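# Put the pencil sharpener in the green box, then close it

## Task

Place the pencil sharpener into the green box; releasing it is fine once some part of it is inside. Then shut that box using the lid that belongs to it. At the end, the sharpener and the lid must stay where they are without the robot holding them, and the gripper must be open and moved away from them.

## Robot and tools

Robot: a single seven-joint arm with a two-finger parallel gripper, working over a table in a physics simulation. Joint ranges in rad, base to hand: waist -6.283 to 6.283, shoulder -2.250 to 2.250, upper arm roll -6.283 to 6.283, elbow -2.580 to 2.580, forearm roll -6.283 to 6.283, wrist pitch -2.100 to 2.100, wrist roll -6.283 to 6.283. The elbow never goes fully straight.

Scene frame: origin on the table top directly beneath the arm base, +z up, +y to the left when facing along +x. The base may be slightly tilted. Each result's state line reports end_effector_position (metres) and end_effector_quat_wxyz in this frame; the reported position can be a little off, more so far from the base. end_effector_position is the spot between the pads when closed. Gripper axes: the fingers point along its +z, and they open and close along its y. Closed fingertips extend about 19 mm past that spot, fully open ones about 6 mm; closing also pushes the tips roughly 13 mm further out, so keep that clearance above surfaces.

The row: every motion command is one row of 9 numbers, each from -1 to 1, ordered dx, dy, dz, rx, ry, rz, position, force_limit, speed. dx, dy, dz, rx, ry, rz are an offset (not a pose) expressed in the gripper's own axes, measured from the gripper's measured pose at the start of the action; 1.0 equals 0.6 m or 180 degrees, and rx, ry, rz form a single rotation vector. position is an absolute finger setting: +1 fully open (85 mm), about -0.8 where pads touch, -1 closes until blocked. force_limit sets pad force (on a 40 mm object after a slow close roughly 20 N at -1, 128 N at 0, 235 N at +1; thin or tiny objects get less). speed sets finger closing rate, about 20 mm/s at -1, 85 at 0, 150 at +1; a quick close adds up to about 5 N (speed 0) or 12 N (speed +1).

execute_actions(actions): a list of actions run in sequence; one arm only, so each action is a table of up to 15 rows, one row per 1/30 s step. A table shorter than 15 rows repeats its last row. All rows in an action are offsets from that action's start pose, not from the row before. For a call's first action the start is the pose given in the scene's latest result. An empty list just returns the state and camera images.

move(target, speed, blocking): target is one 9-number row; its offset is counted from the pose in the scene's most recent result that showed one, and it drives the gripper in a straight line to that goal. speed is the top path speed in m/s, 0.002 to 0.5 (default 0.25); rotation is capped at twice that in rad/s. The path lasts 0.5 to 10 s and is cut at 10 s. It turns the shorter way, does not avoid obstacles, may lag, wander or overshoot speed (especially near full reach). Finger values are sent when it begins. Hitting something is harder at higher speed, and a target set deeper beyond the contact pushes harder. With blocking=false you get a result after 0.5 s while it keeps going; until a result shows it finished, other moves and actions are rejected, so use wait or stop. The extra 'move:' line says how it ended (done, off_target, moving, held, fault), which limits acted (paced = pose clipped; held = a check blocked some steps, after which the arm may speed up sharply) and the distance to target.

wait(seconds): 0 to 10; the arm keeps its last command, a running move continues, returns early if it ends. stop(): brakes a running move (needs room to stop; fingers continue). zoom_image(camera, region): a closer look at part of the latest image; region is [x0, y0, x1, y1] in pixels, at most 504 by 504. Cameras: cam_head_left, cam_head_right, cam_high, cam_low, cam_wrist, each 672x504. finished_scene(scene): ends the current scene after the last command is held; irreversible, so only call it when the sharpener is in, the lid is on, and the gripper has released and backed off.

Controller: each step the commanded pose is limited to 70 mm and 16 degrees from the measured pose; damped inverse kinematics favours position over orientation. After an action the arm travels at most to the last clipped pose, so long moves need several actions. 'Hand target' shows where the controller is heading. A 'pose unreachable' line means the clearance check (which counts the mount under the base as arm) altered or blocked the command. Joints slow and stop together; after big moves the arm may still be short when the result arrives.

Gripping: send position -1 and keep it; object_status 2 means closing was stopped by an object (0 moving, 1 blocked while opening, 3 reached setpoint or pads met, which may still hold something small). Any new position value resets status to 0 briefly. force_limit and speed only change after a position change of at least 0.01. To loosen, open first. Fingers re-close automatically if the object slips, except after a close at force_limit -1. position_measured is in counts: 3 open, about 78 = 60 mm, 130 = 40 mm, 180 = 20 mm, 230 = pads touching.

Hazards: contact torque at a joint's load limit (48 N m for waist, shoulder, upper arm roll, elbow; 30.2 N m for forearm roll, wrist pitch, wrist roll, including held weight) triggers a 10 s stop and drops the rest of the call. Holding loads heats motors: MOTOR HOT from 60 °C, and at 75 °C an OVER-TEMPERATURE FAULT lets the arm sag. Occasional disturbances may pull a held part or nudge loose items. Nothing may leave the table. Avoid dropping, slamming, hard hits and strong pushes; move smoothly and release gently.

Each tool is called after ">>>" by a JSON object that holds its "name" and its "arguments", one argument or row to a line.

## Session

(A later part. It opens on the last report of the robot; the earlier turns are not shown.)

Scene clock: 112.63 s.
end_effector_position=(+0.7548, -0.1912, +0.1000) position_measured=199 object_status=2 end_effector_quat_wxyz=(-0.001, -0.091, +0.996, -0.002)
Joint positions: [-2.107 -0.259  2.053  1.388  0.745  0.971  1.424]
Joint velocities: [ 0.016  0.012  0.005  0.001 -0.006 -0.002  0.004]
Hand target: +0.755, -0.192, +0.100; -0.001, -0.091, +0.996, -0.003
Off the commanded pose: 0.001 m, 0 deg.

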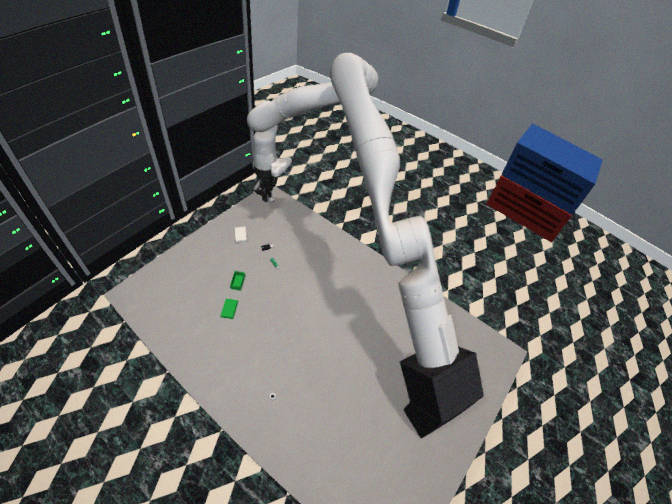

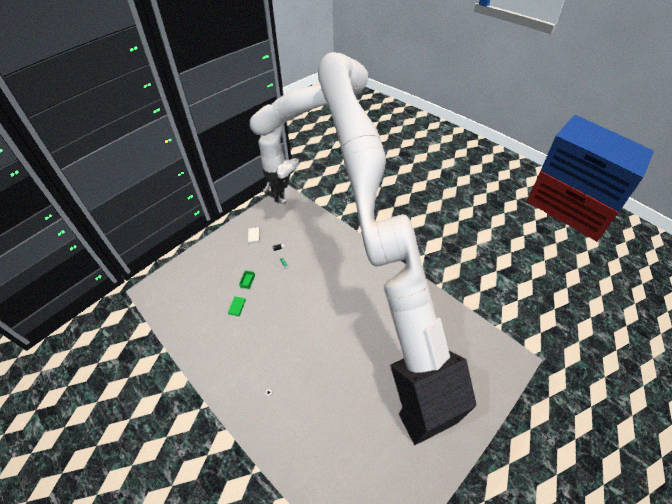

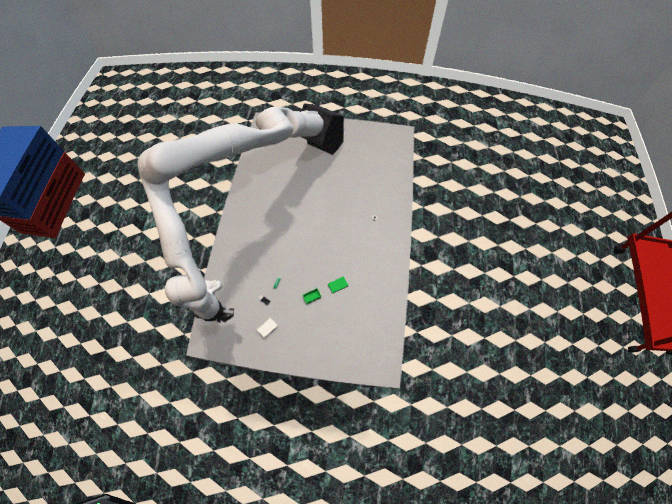

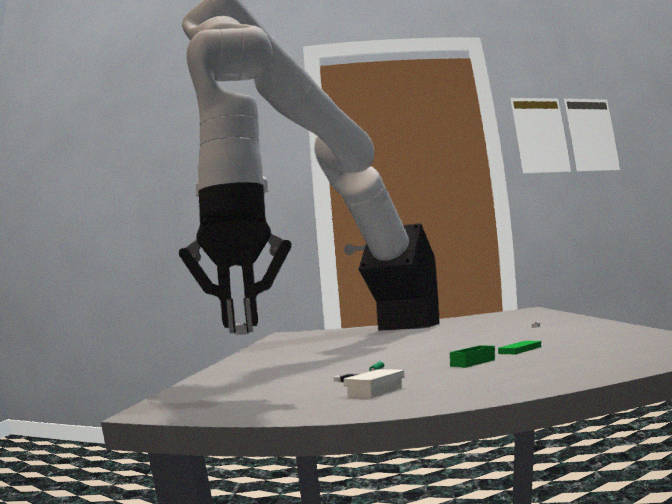

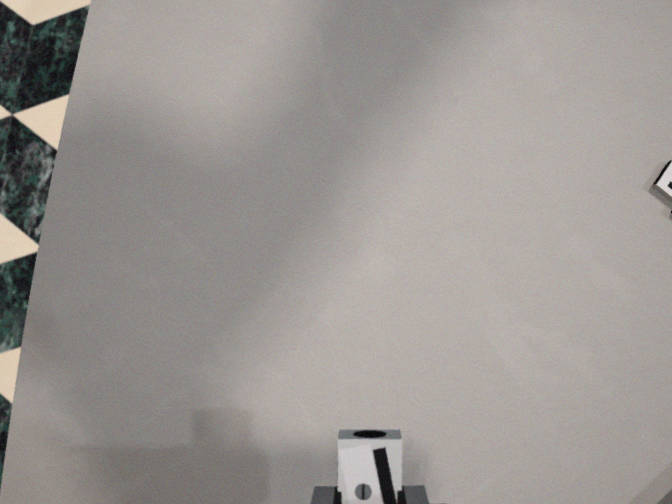

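>>> {"name": "move", "arguments": {
  "target": [0.148,0.477,0,0,0,0.374,-1,-0.6,-0.5],
  "speed": 0.2
}}

Scene clock: 119.60 s.
end_effector_position=(+0.6144, +0.0723, +0.0984) position_measured=199 object_status=2 end_effector_quat_wxyz=(+0.000, +0.476, +0.879, -0.004)
Joint positions: [-2.863 -0.32   2.235  1.865  1.218  1.064 -0.783]
Joint velocities: [-0.01  -0.008 -0.005  0.     0.004  0.007 -0.005]
Hand target: +0.614, +0.073, +0.098; +0.000, +0.476, +0.880, -0.003
Off the commanded pose: 0.002 m, 0 deg.
move: done

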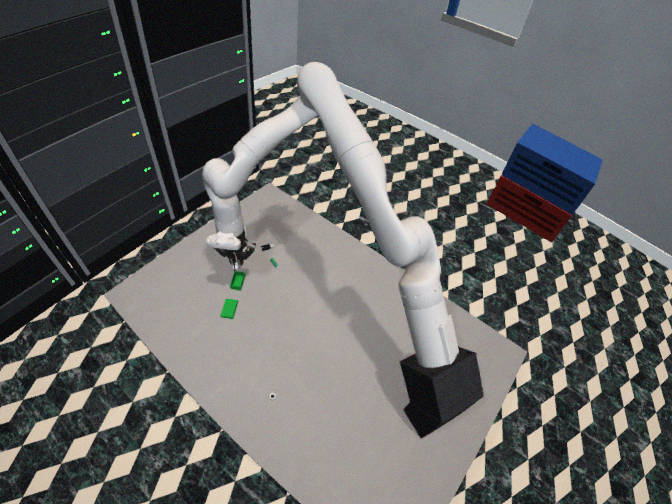

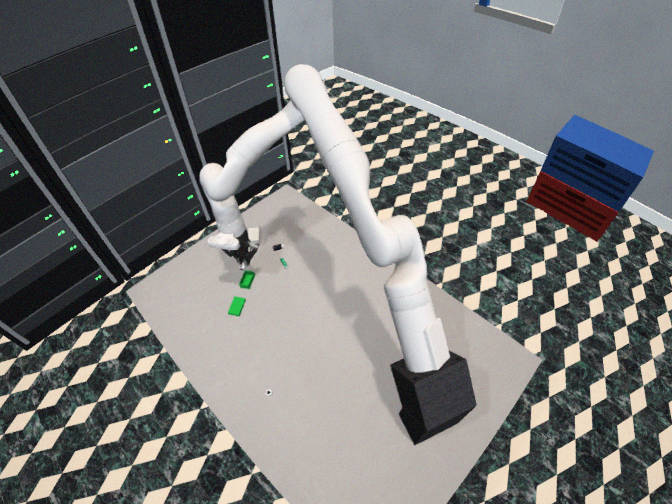

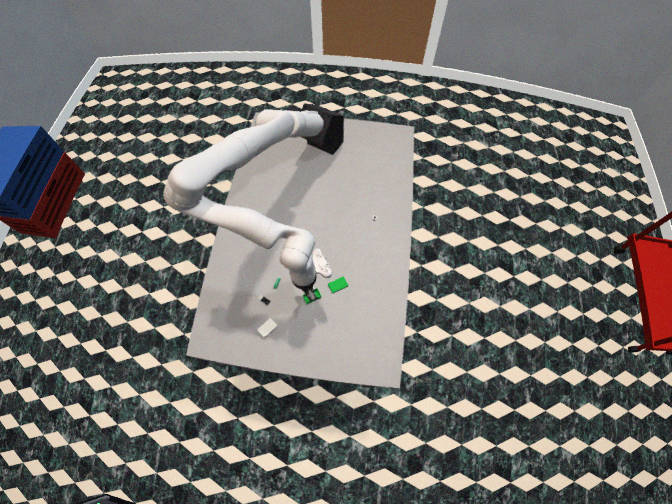

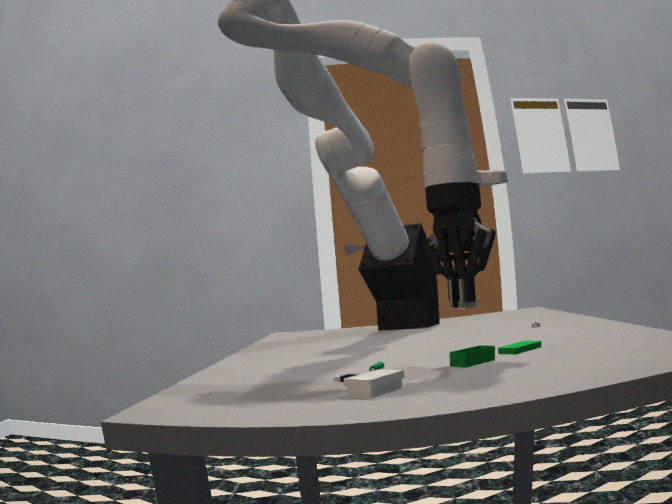

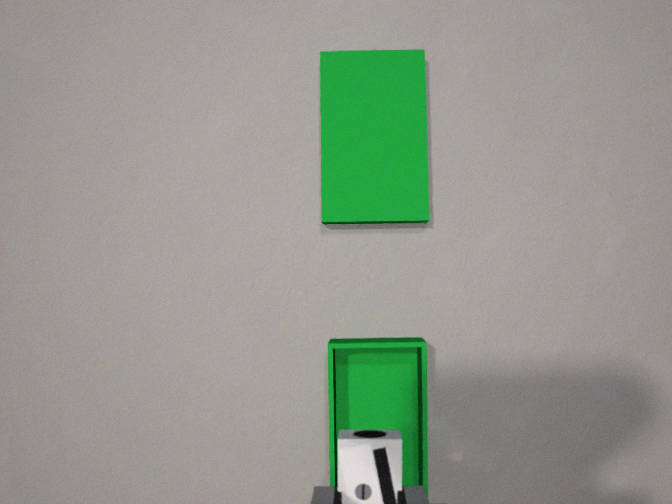

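>>> {"name": "move", "arguments": {
  "target": [0.003,0.005,0.092,0,0,0,-1,-0.6,-0.5],
  "speed": 0.06
}}

>>> {"name": "zoom_image", "arguments": {
  "camera": "cam_low",
  "region": [400, 280, 540, 390]
}}

Scene clock: 125.50 s.
end_effector_position=(+0.6160, +0.0748, +0.0433) position_measured=199 object_status=2 end_effector_quat_wxyz=(+0.001, +0.476, +0.879, -0.004)
Joint positions: [-2.869 -0.438  2.29   1.852  1.349  1.026 -0.846]
Joint velocities: [-0.002 -0.006  0.    -0.     0.001  0.001 -0.001]
Hand target: +0.616, +0.075, +0.043; +0.000, +0.476, +0.879, -0.004
Off the commanded pose: 0.000 m, 0 deg.
move: done

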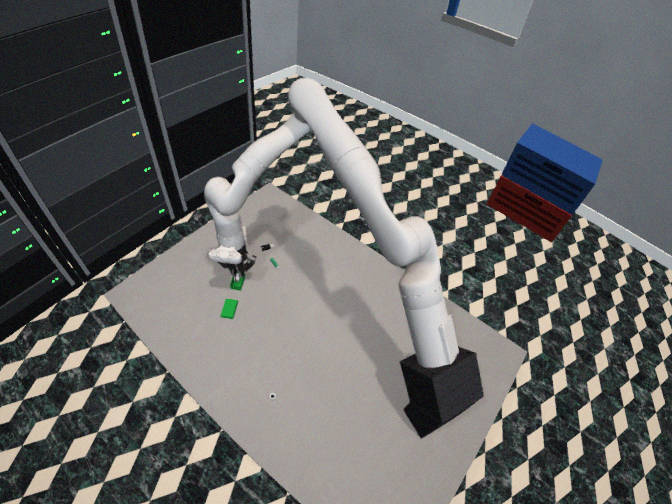

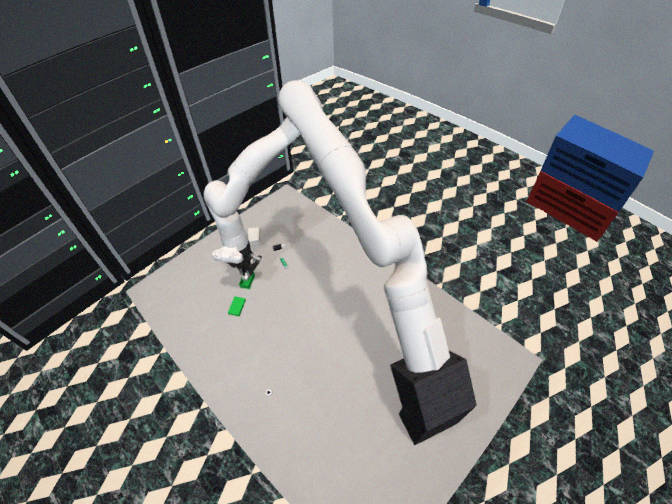

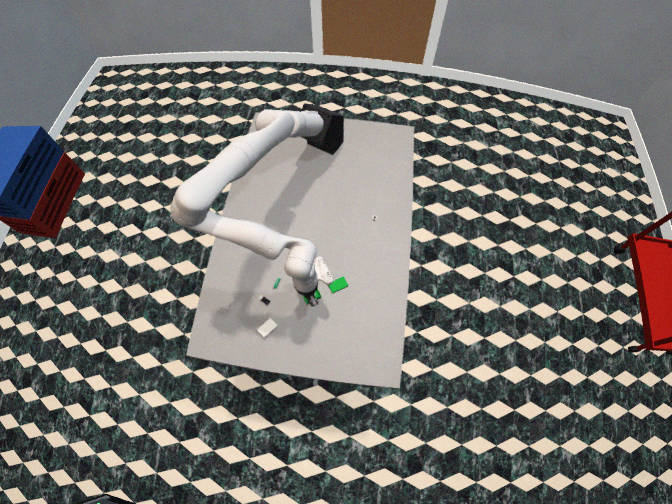

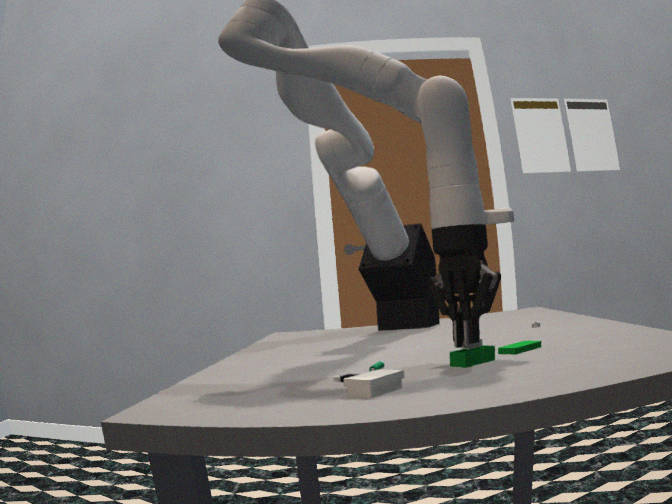

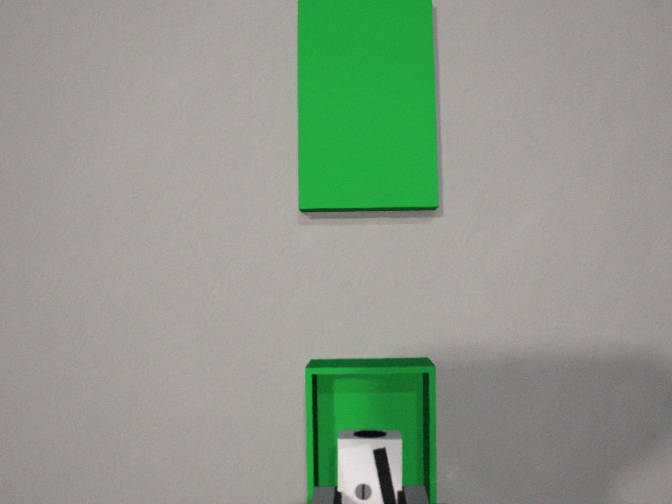

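Region (400, 280, 540, 390) of cam_low's 672x504 image, scaled by 3.600, with more detail than that image has; it fills the top 396 rows of this view, and the rest is white.

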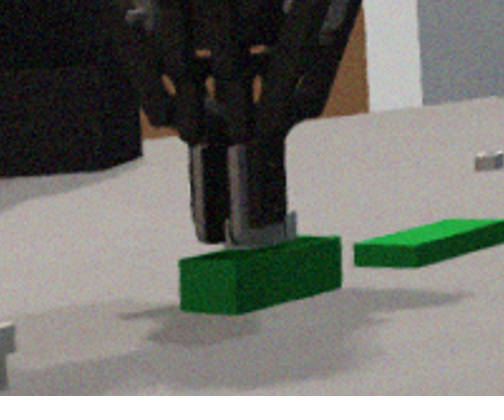

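Just above the rim. Lower 6 mm more, release.

>>> {"name": "execute_actions", "arguments": {
  "actions": [
    [[0,0,0.01,0,0,0,-1,-0.6,-0.5]],
    [[0,0,0,0,0,0,-0.45,-0.6,-0.5]],
    [[0,0,0,0,0,0,-0.45,-0.6,-0.5]],
    [[0,0,-0.08,0,0,0,-0.45,-0.6,-0.5]],
    [[0,0,-0.05,0,0,0,0.6,-0.6,0]]
  ]
}}

>>> {"name": "move", "arguments": {
  "target": [0.12,0,-0.05,0,0,0,0.6,-0.6,0],
  "speed": 0.15
}}

Scene clock: 134.17 s.
end_effector_position=(+0.6156, +0.0758, +0.1147) position_measured=188 object_status=1 end_effector_quat_wxyz=(-0.000, +0.476, +0.879, -0.004)
Joint positions: [-2.875 -0.296  2.222  1.853  1.18   1.089 -0.764]
Joint velocities: [ 0.001  0.005  0.001 -0.001  0.     0.     0.001]
Hand target: +0.616, +0.076, +0.115; +0.000, +0.476, +0.879, -0.004
Off the commanded pose: 0.000 m, 0 deg.

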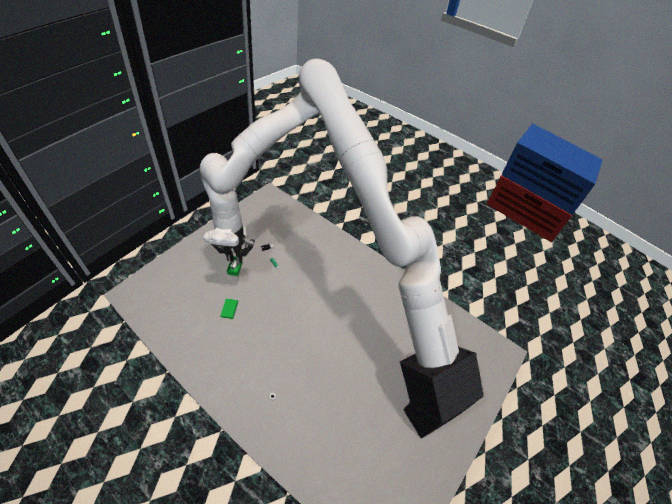

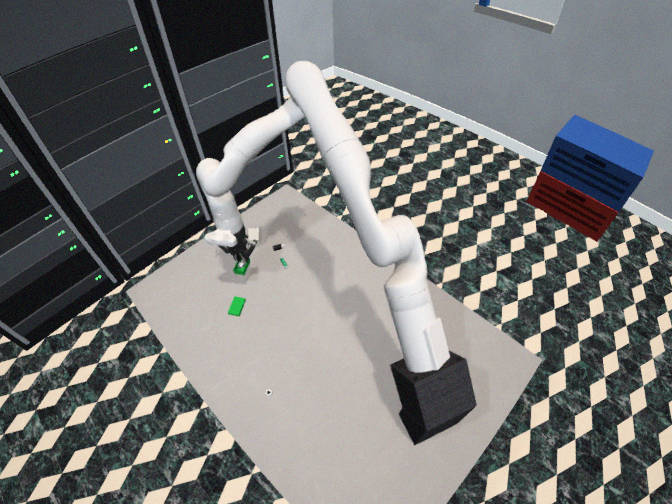

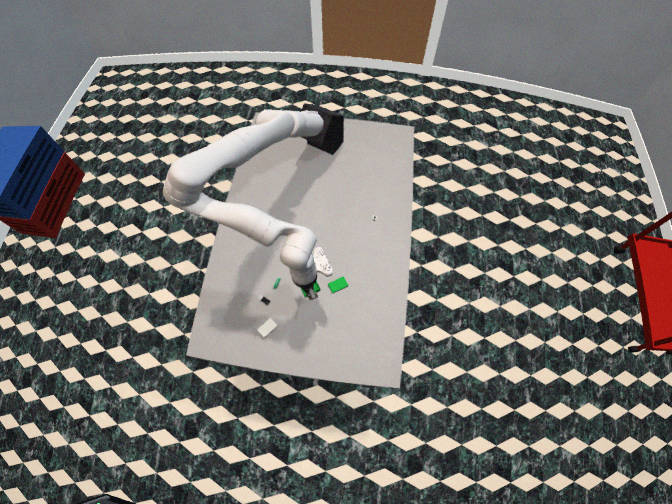

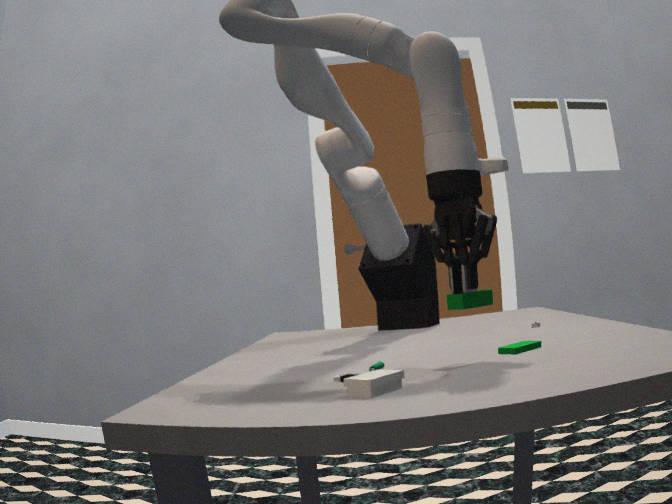

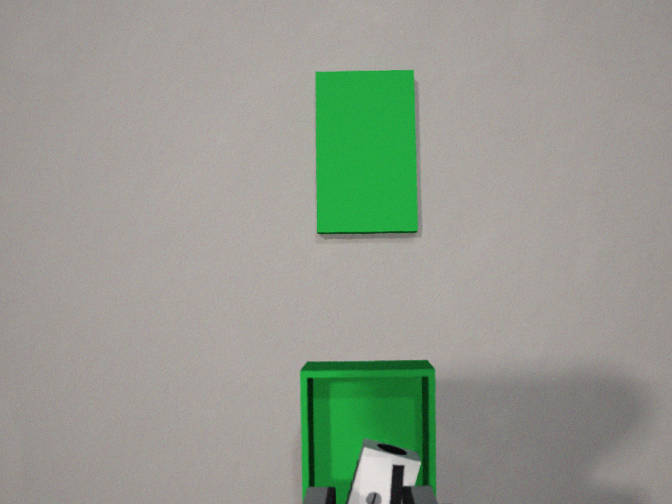

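Scene clock: 135.17 s.
end_effector_position=(+0.5761, +0.1358, +0.1443) position_measured=188 object_status=1 end_effector_quat_wxyz=(-0.000, +0.476, +0.879, -0.004)
Joint positions: [-3.081 -0.36   2.202  1.877  1.208  1.243 -0.964]
Joint velocities: [-0.004 -0.003 -0.002 -0.     0.002  0.    -0.003]
Hand target: +0.576, +0.136, +0.144; -0.000, +0.476, +0.879, -0.004
Off the commanded pose: 0.001 m, 0 deg.
move: done

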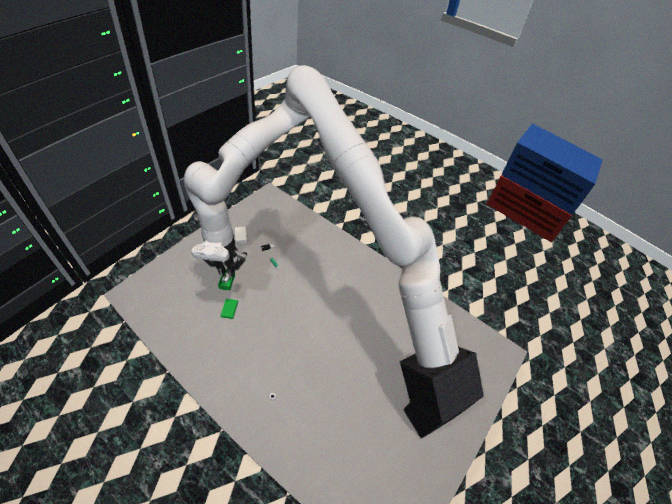

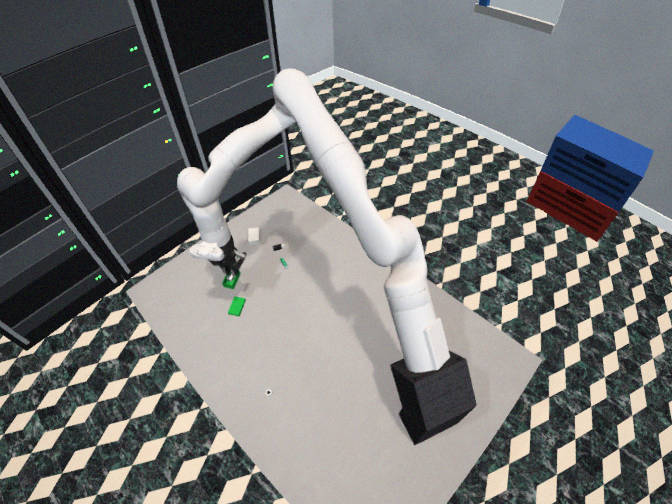

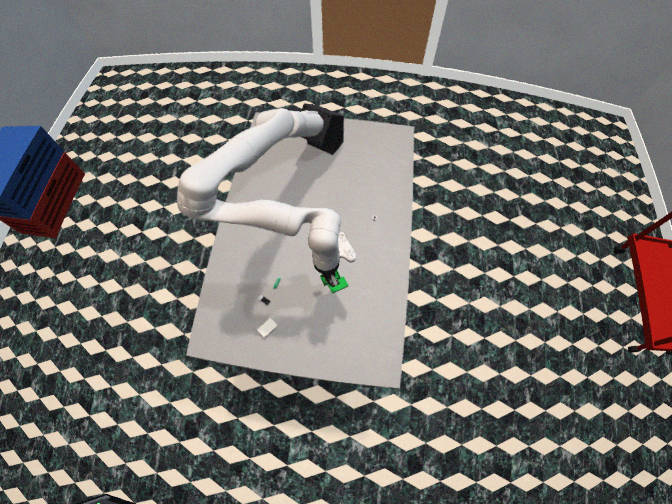

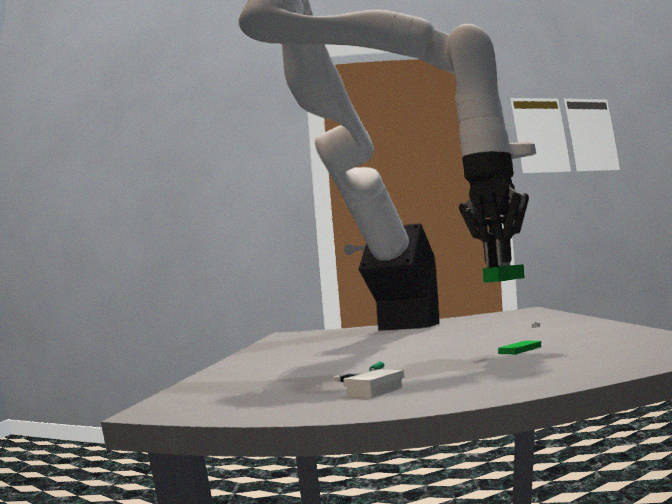

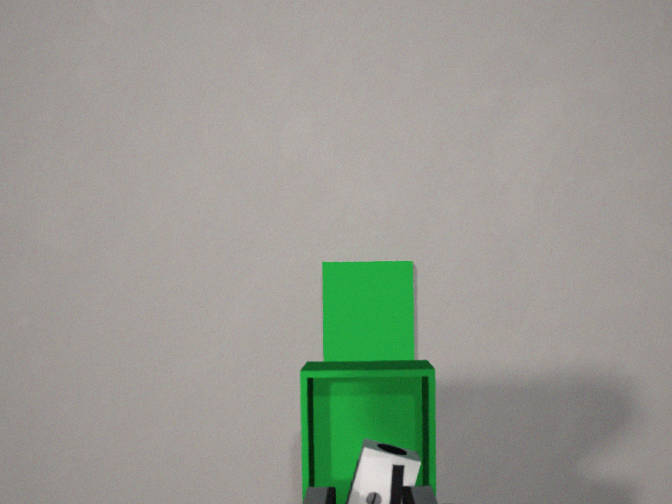

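>>> {"name": "move", "arguments": {
  "target": [-0.12,0,0.05,0,0,0,-0.45,-0.6,-0.5],
  "speed": 0.12
}}

>>> {"name": "move", "arguments": {
  "target": [0,0,0.126,0,0,0,-0.45,-0.6,-0.5],
  "speed": 0.05
}}

>>> {"name": "execute_actions", "arguments": {
  "actions": [
    [[0,0,0,0,0,0,-0.53,-0.6,-0.5]],
    [[0,0,0,0,0,0,-0.53,-0.6,-0.5]],
    [[0,0,-0.03,0,0,0,-0.53,-0.6,-0.5]],
    [[0,0,-0.04,0,0,0,-0.53,-0.6,-0.5]]
  ]
}}

Scene clock: 143.30 s.
end_effector_position=(+0.6155, +0.0760, +0.1148) position_measured=188 object_status=1 end_effector_quat_wxyz=(-0.000, +0.476, +0.879, -0.004)
Joint positions: [-2.874 -0.296  2.219  1.853  1.181  1.09  -0.764]
Joint velocities: [ 0.007  0.004  0.006 -0.001 -0.002 -0.003  0.003]
Hand target: +0.616, +0.075, +0.115; -0.000, +0.476, +0.879, -0.004
Off the commanded pose: 0.001 m, 0 deg.
move: done

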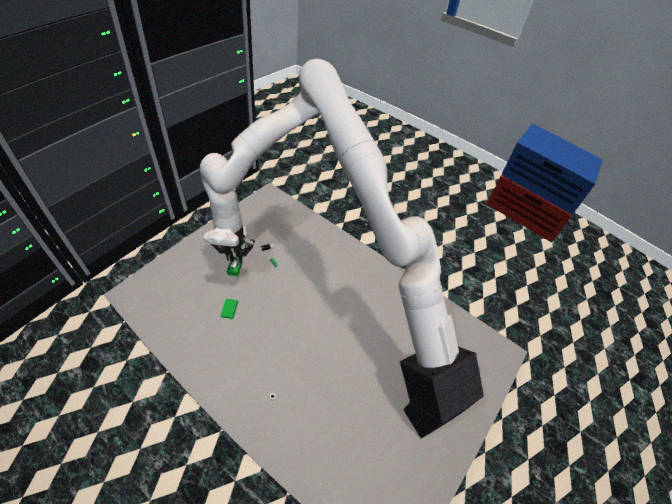

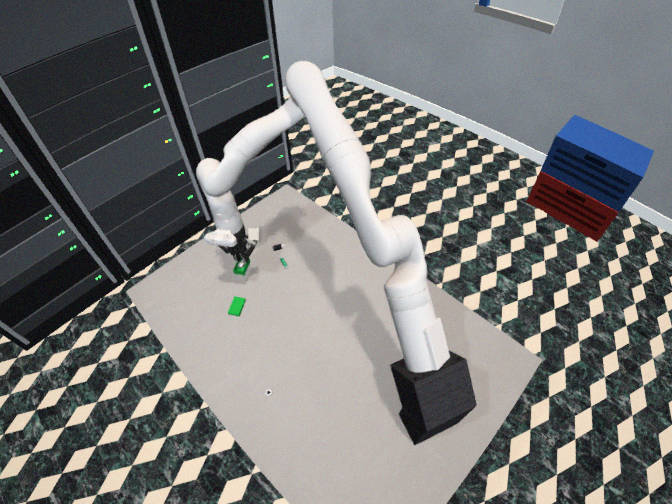

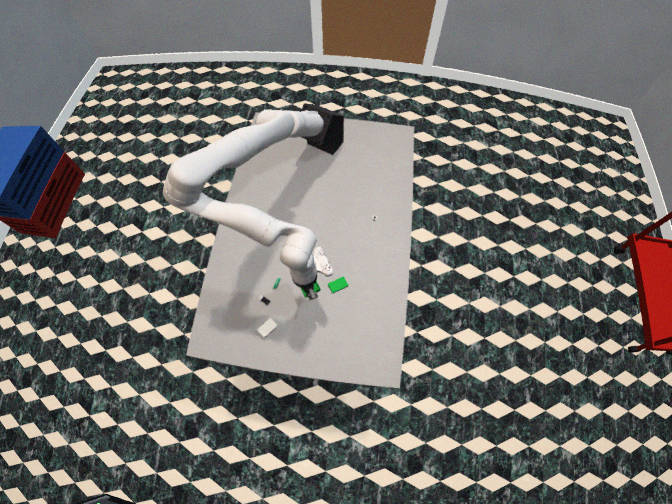

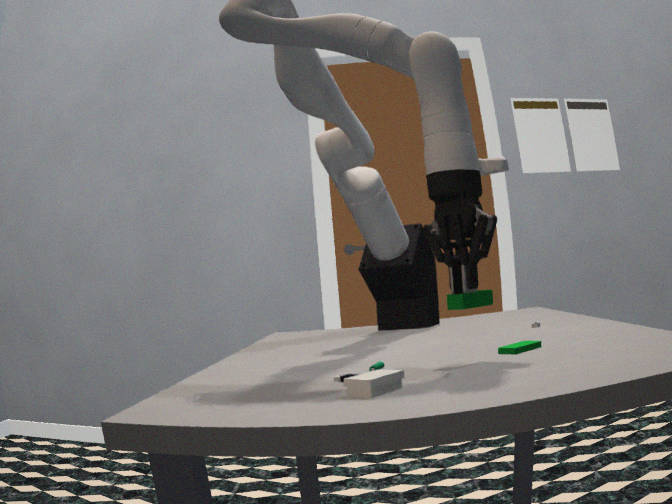

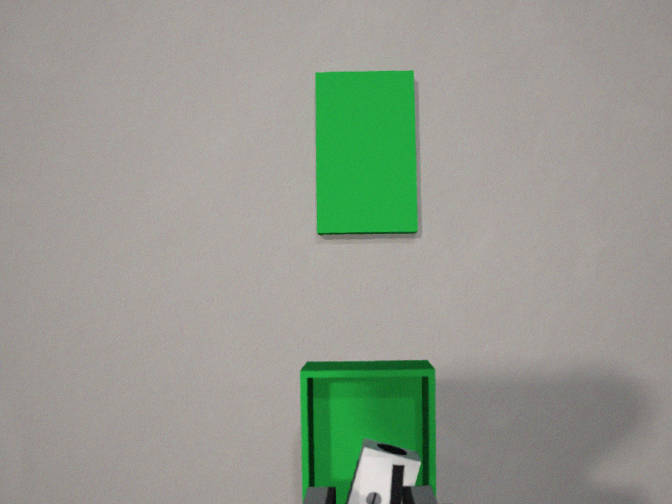

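Scene clock: 145.10 s.
end_effector_position=(+0.6155, +0.0753, +0.0393) position_measured=188 object_status=1 end_effector_quat_wxyz=(+0.000, +0.476, +0.879, -0.004)
Joint positions: [-2.869 -0.446  2.293  1.85   1.358  1.023 -0.85 ]
Joint velocities: [-0.001 -0.003 -0.001  0.    -0.001 -0.001 -0.001]
Hand target: +0.615, +0.075, +0.039; -0.000, +0.476, +0.879, -0.004
Off the commanded pose: 0.000 m, 0 deg.
move: done

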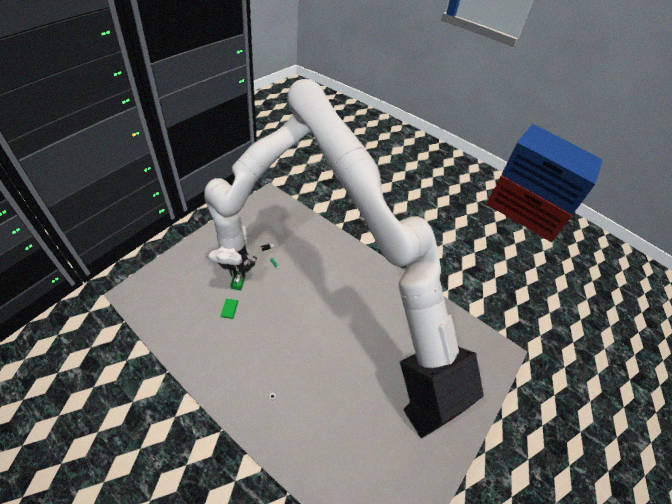

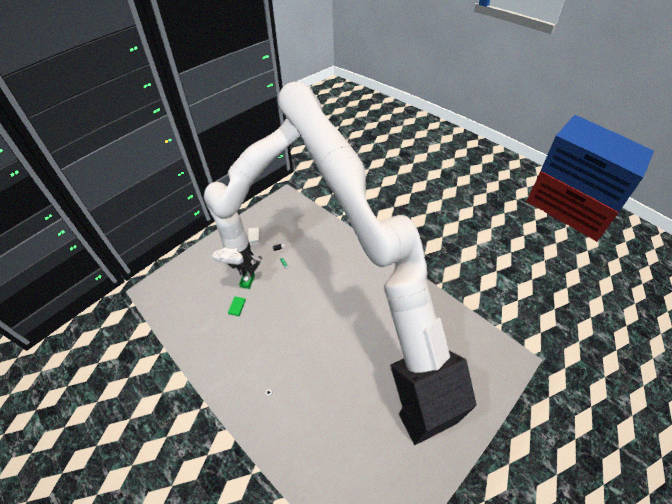

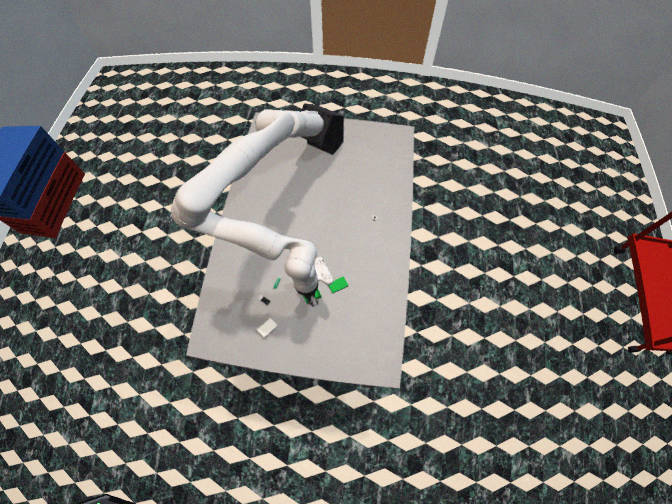

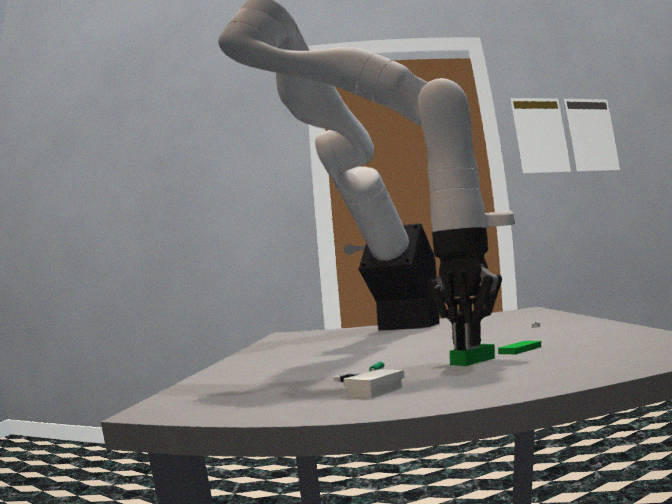

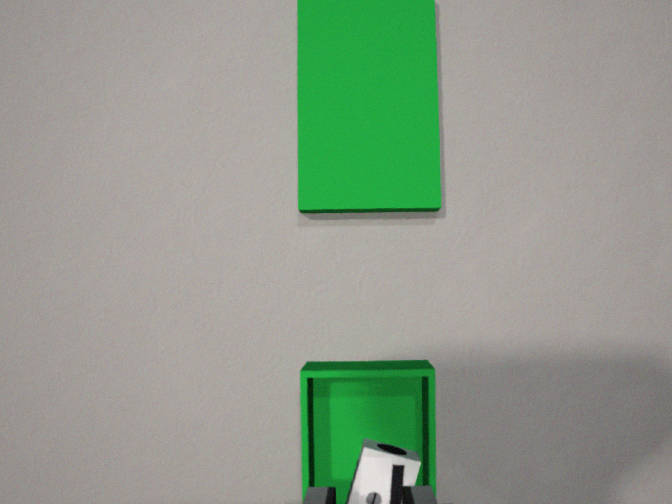

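Scene clock: 147.10 s.
end_effector_position=(+0.6154, +0.0758, +0.0811) position_measured=196 object_status=3 end_effector_quat_wxyz=(-0.000, +0.476, +0.879, -0.004)
Joint positions: [-2.873 -0.363  2.253  1.857  1.26   1.058 -0.805]
Joint velocities: [ 0.001  0.003 -0.002 -0.001 -0.001 -0.001  0.001]
Hand target: +0.615, +0.076, +0.081; -0.000, +0.476, +0.879, -0.004
Off the commanded pose: 0.000 m, 0 deg.

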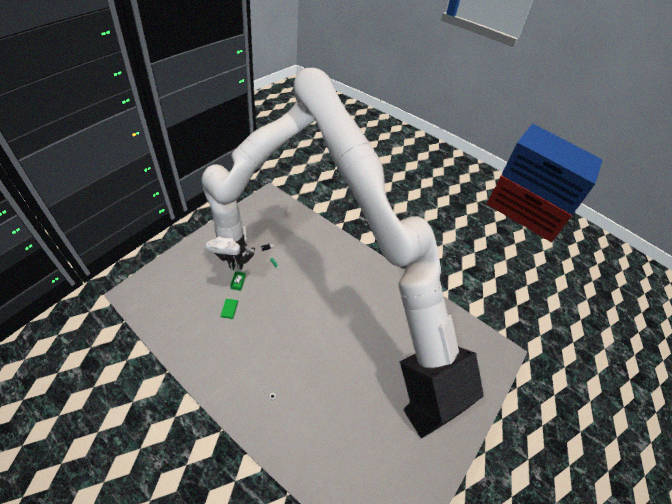

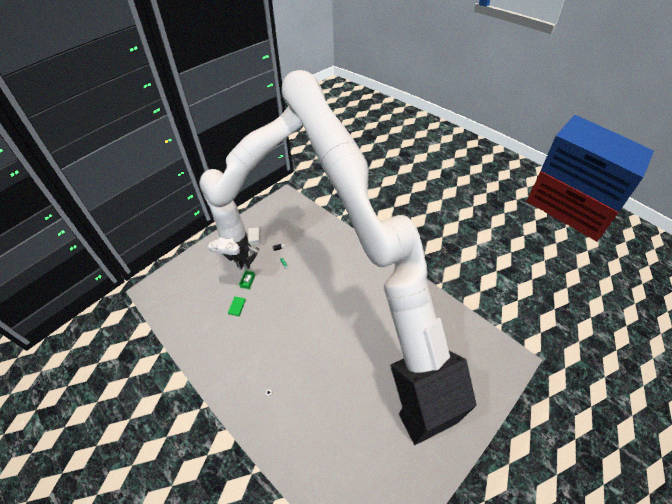

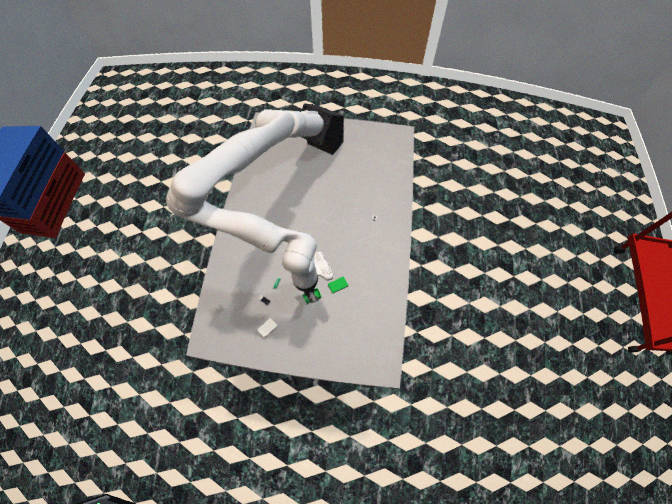

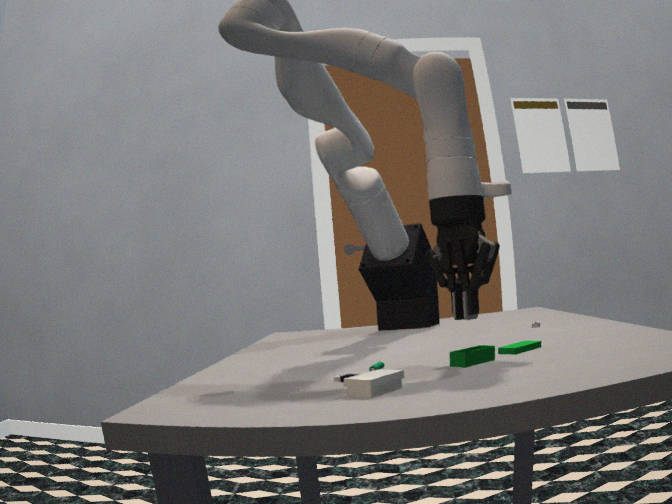

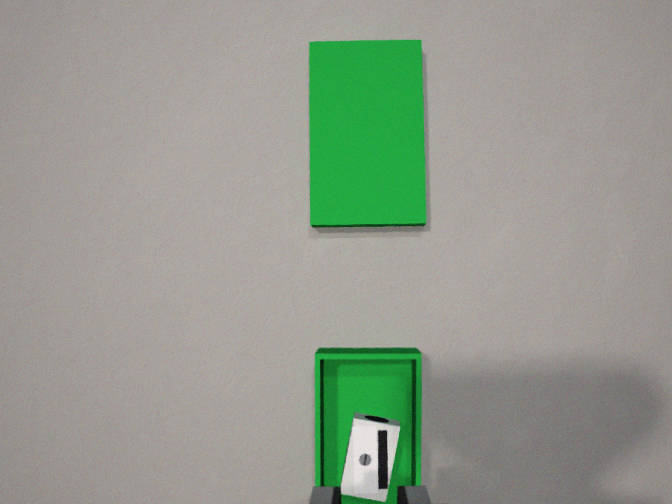

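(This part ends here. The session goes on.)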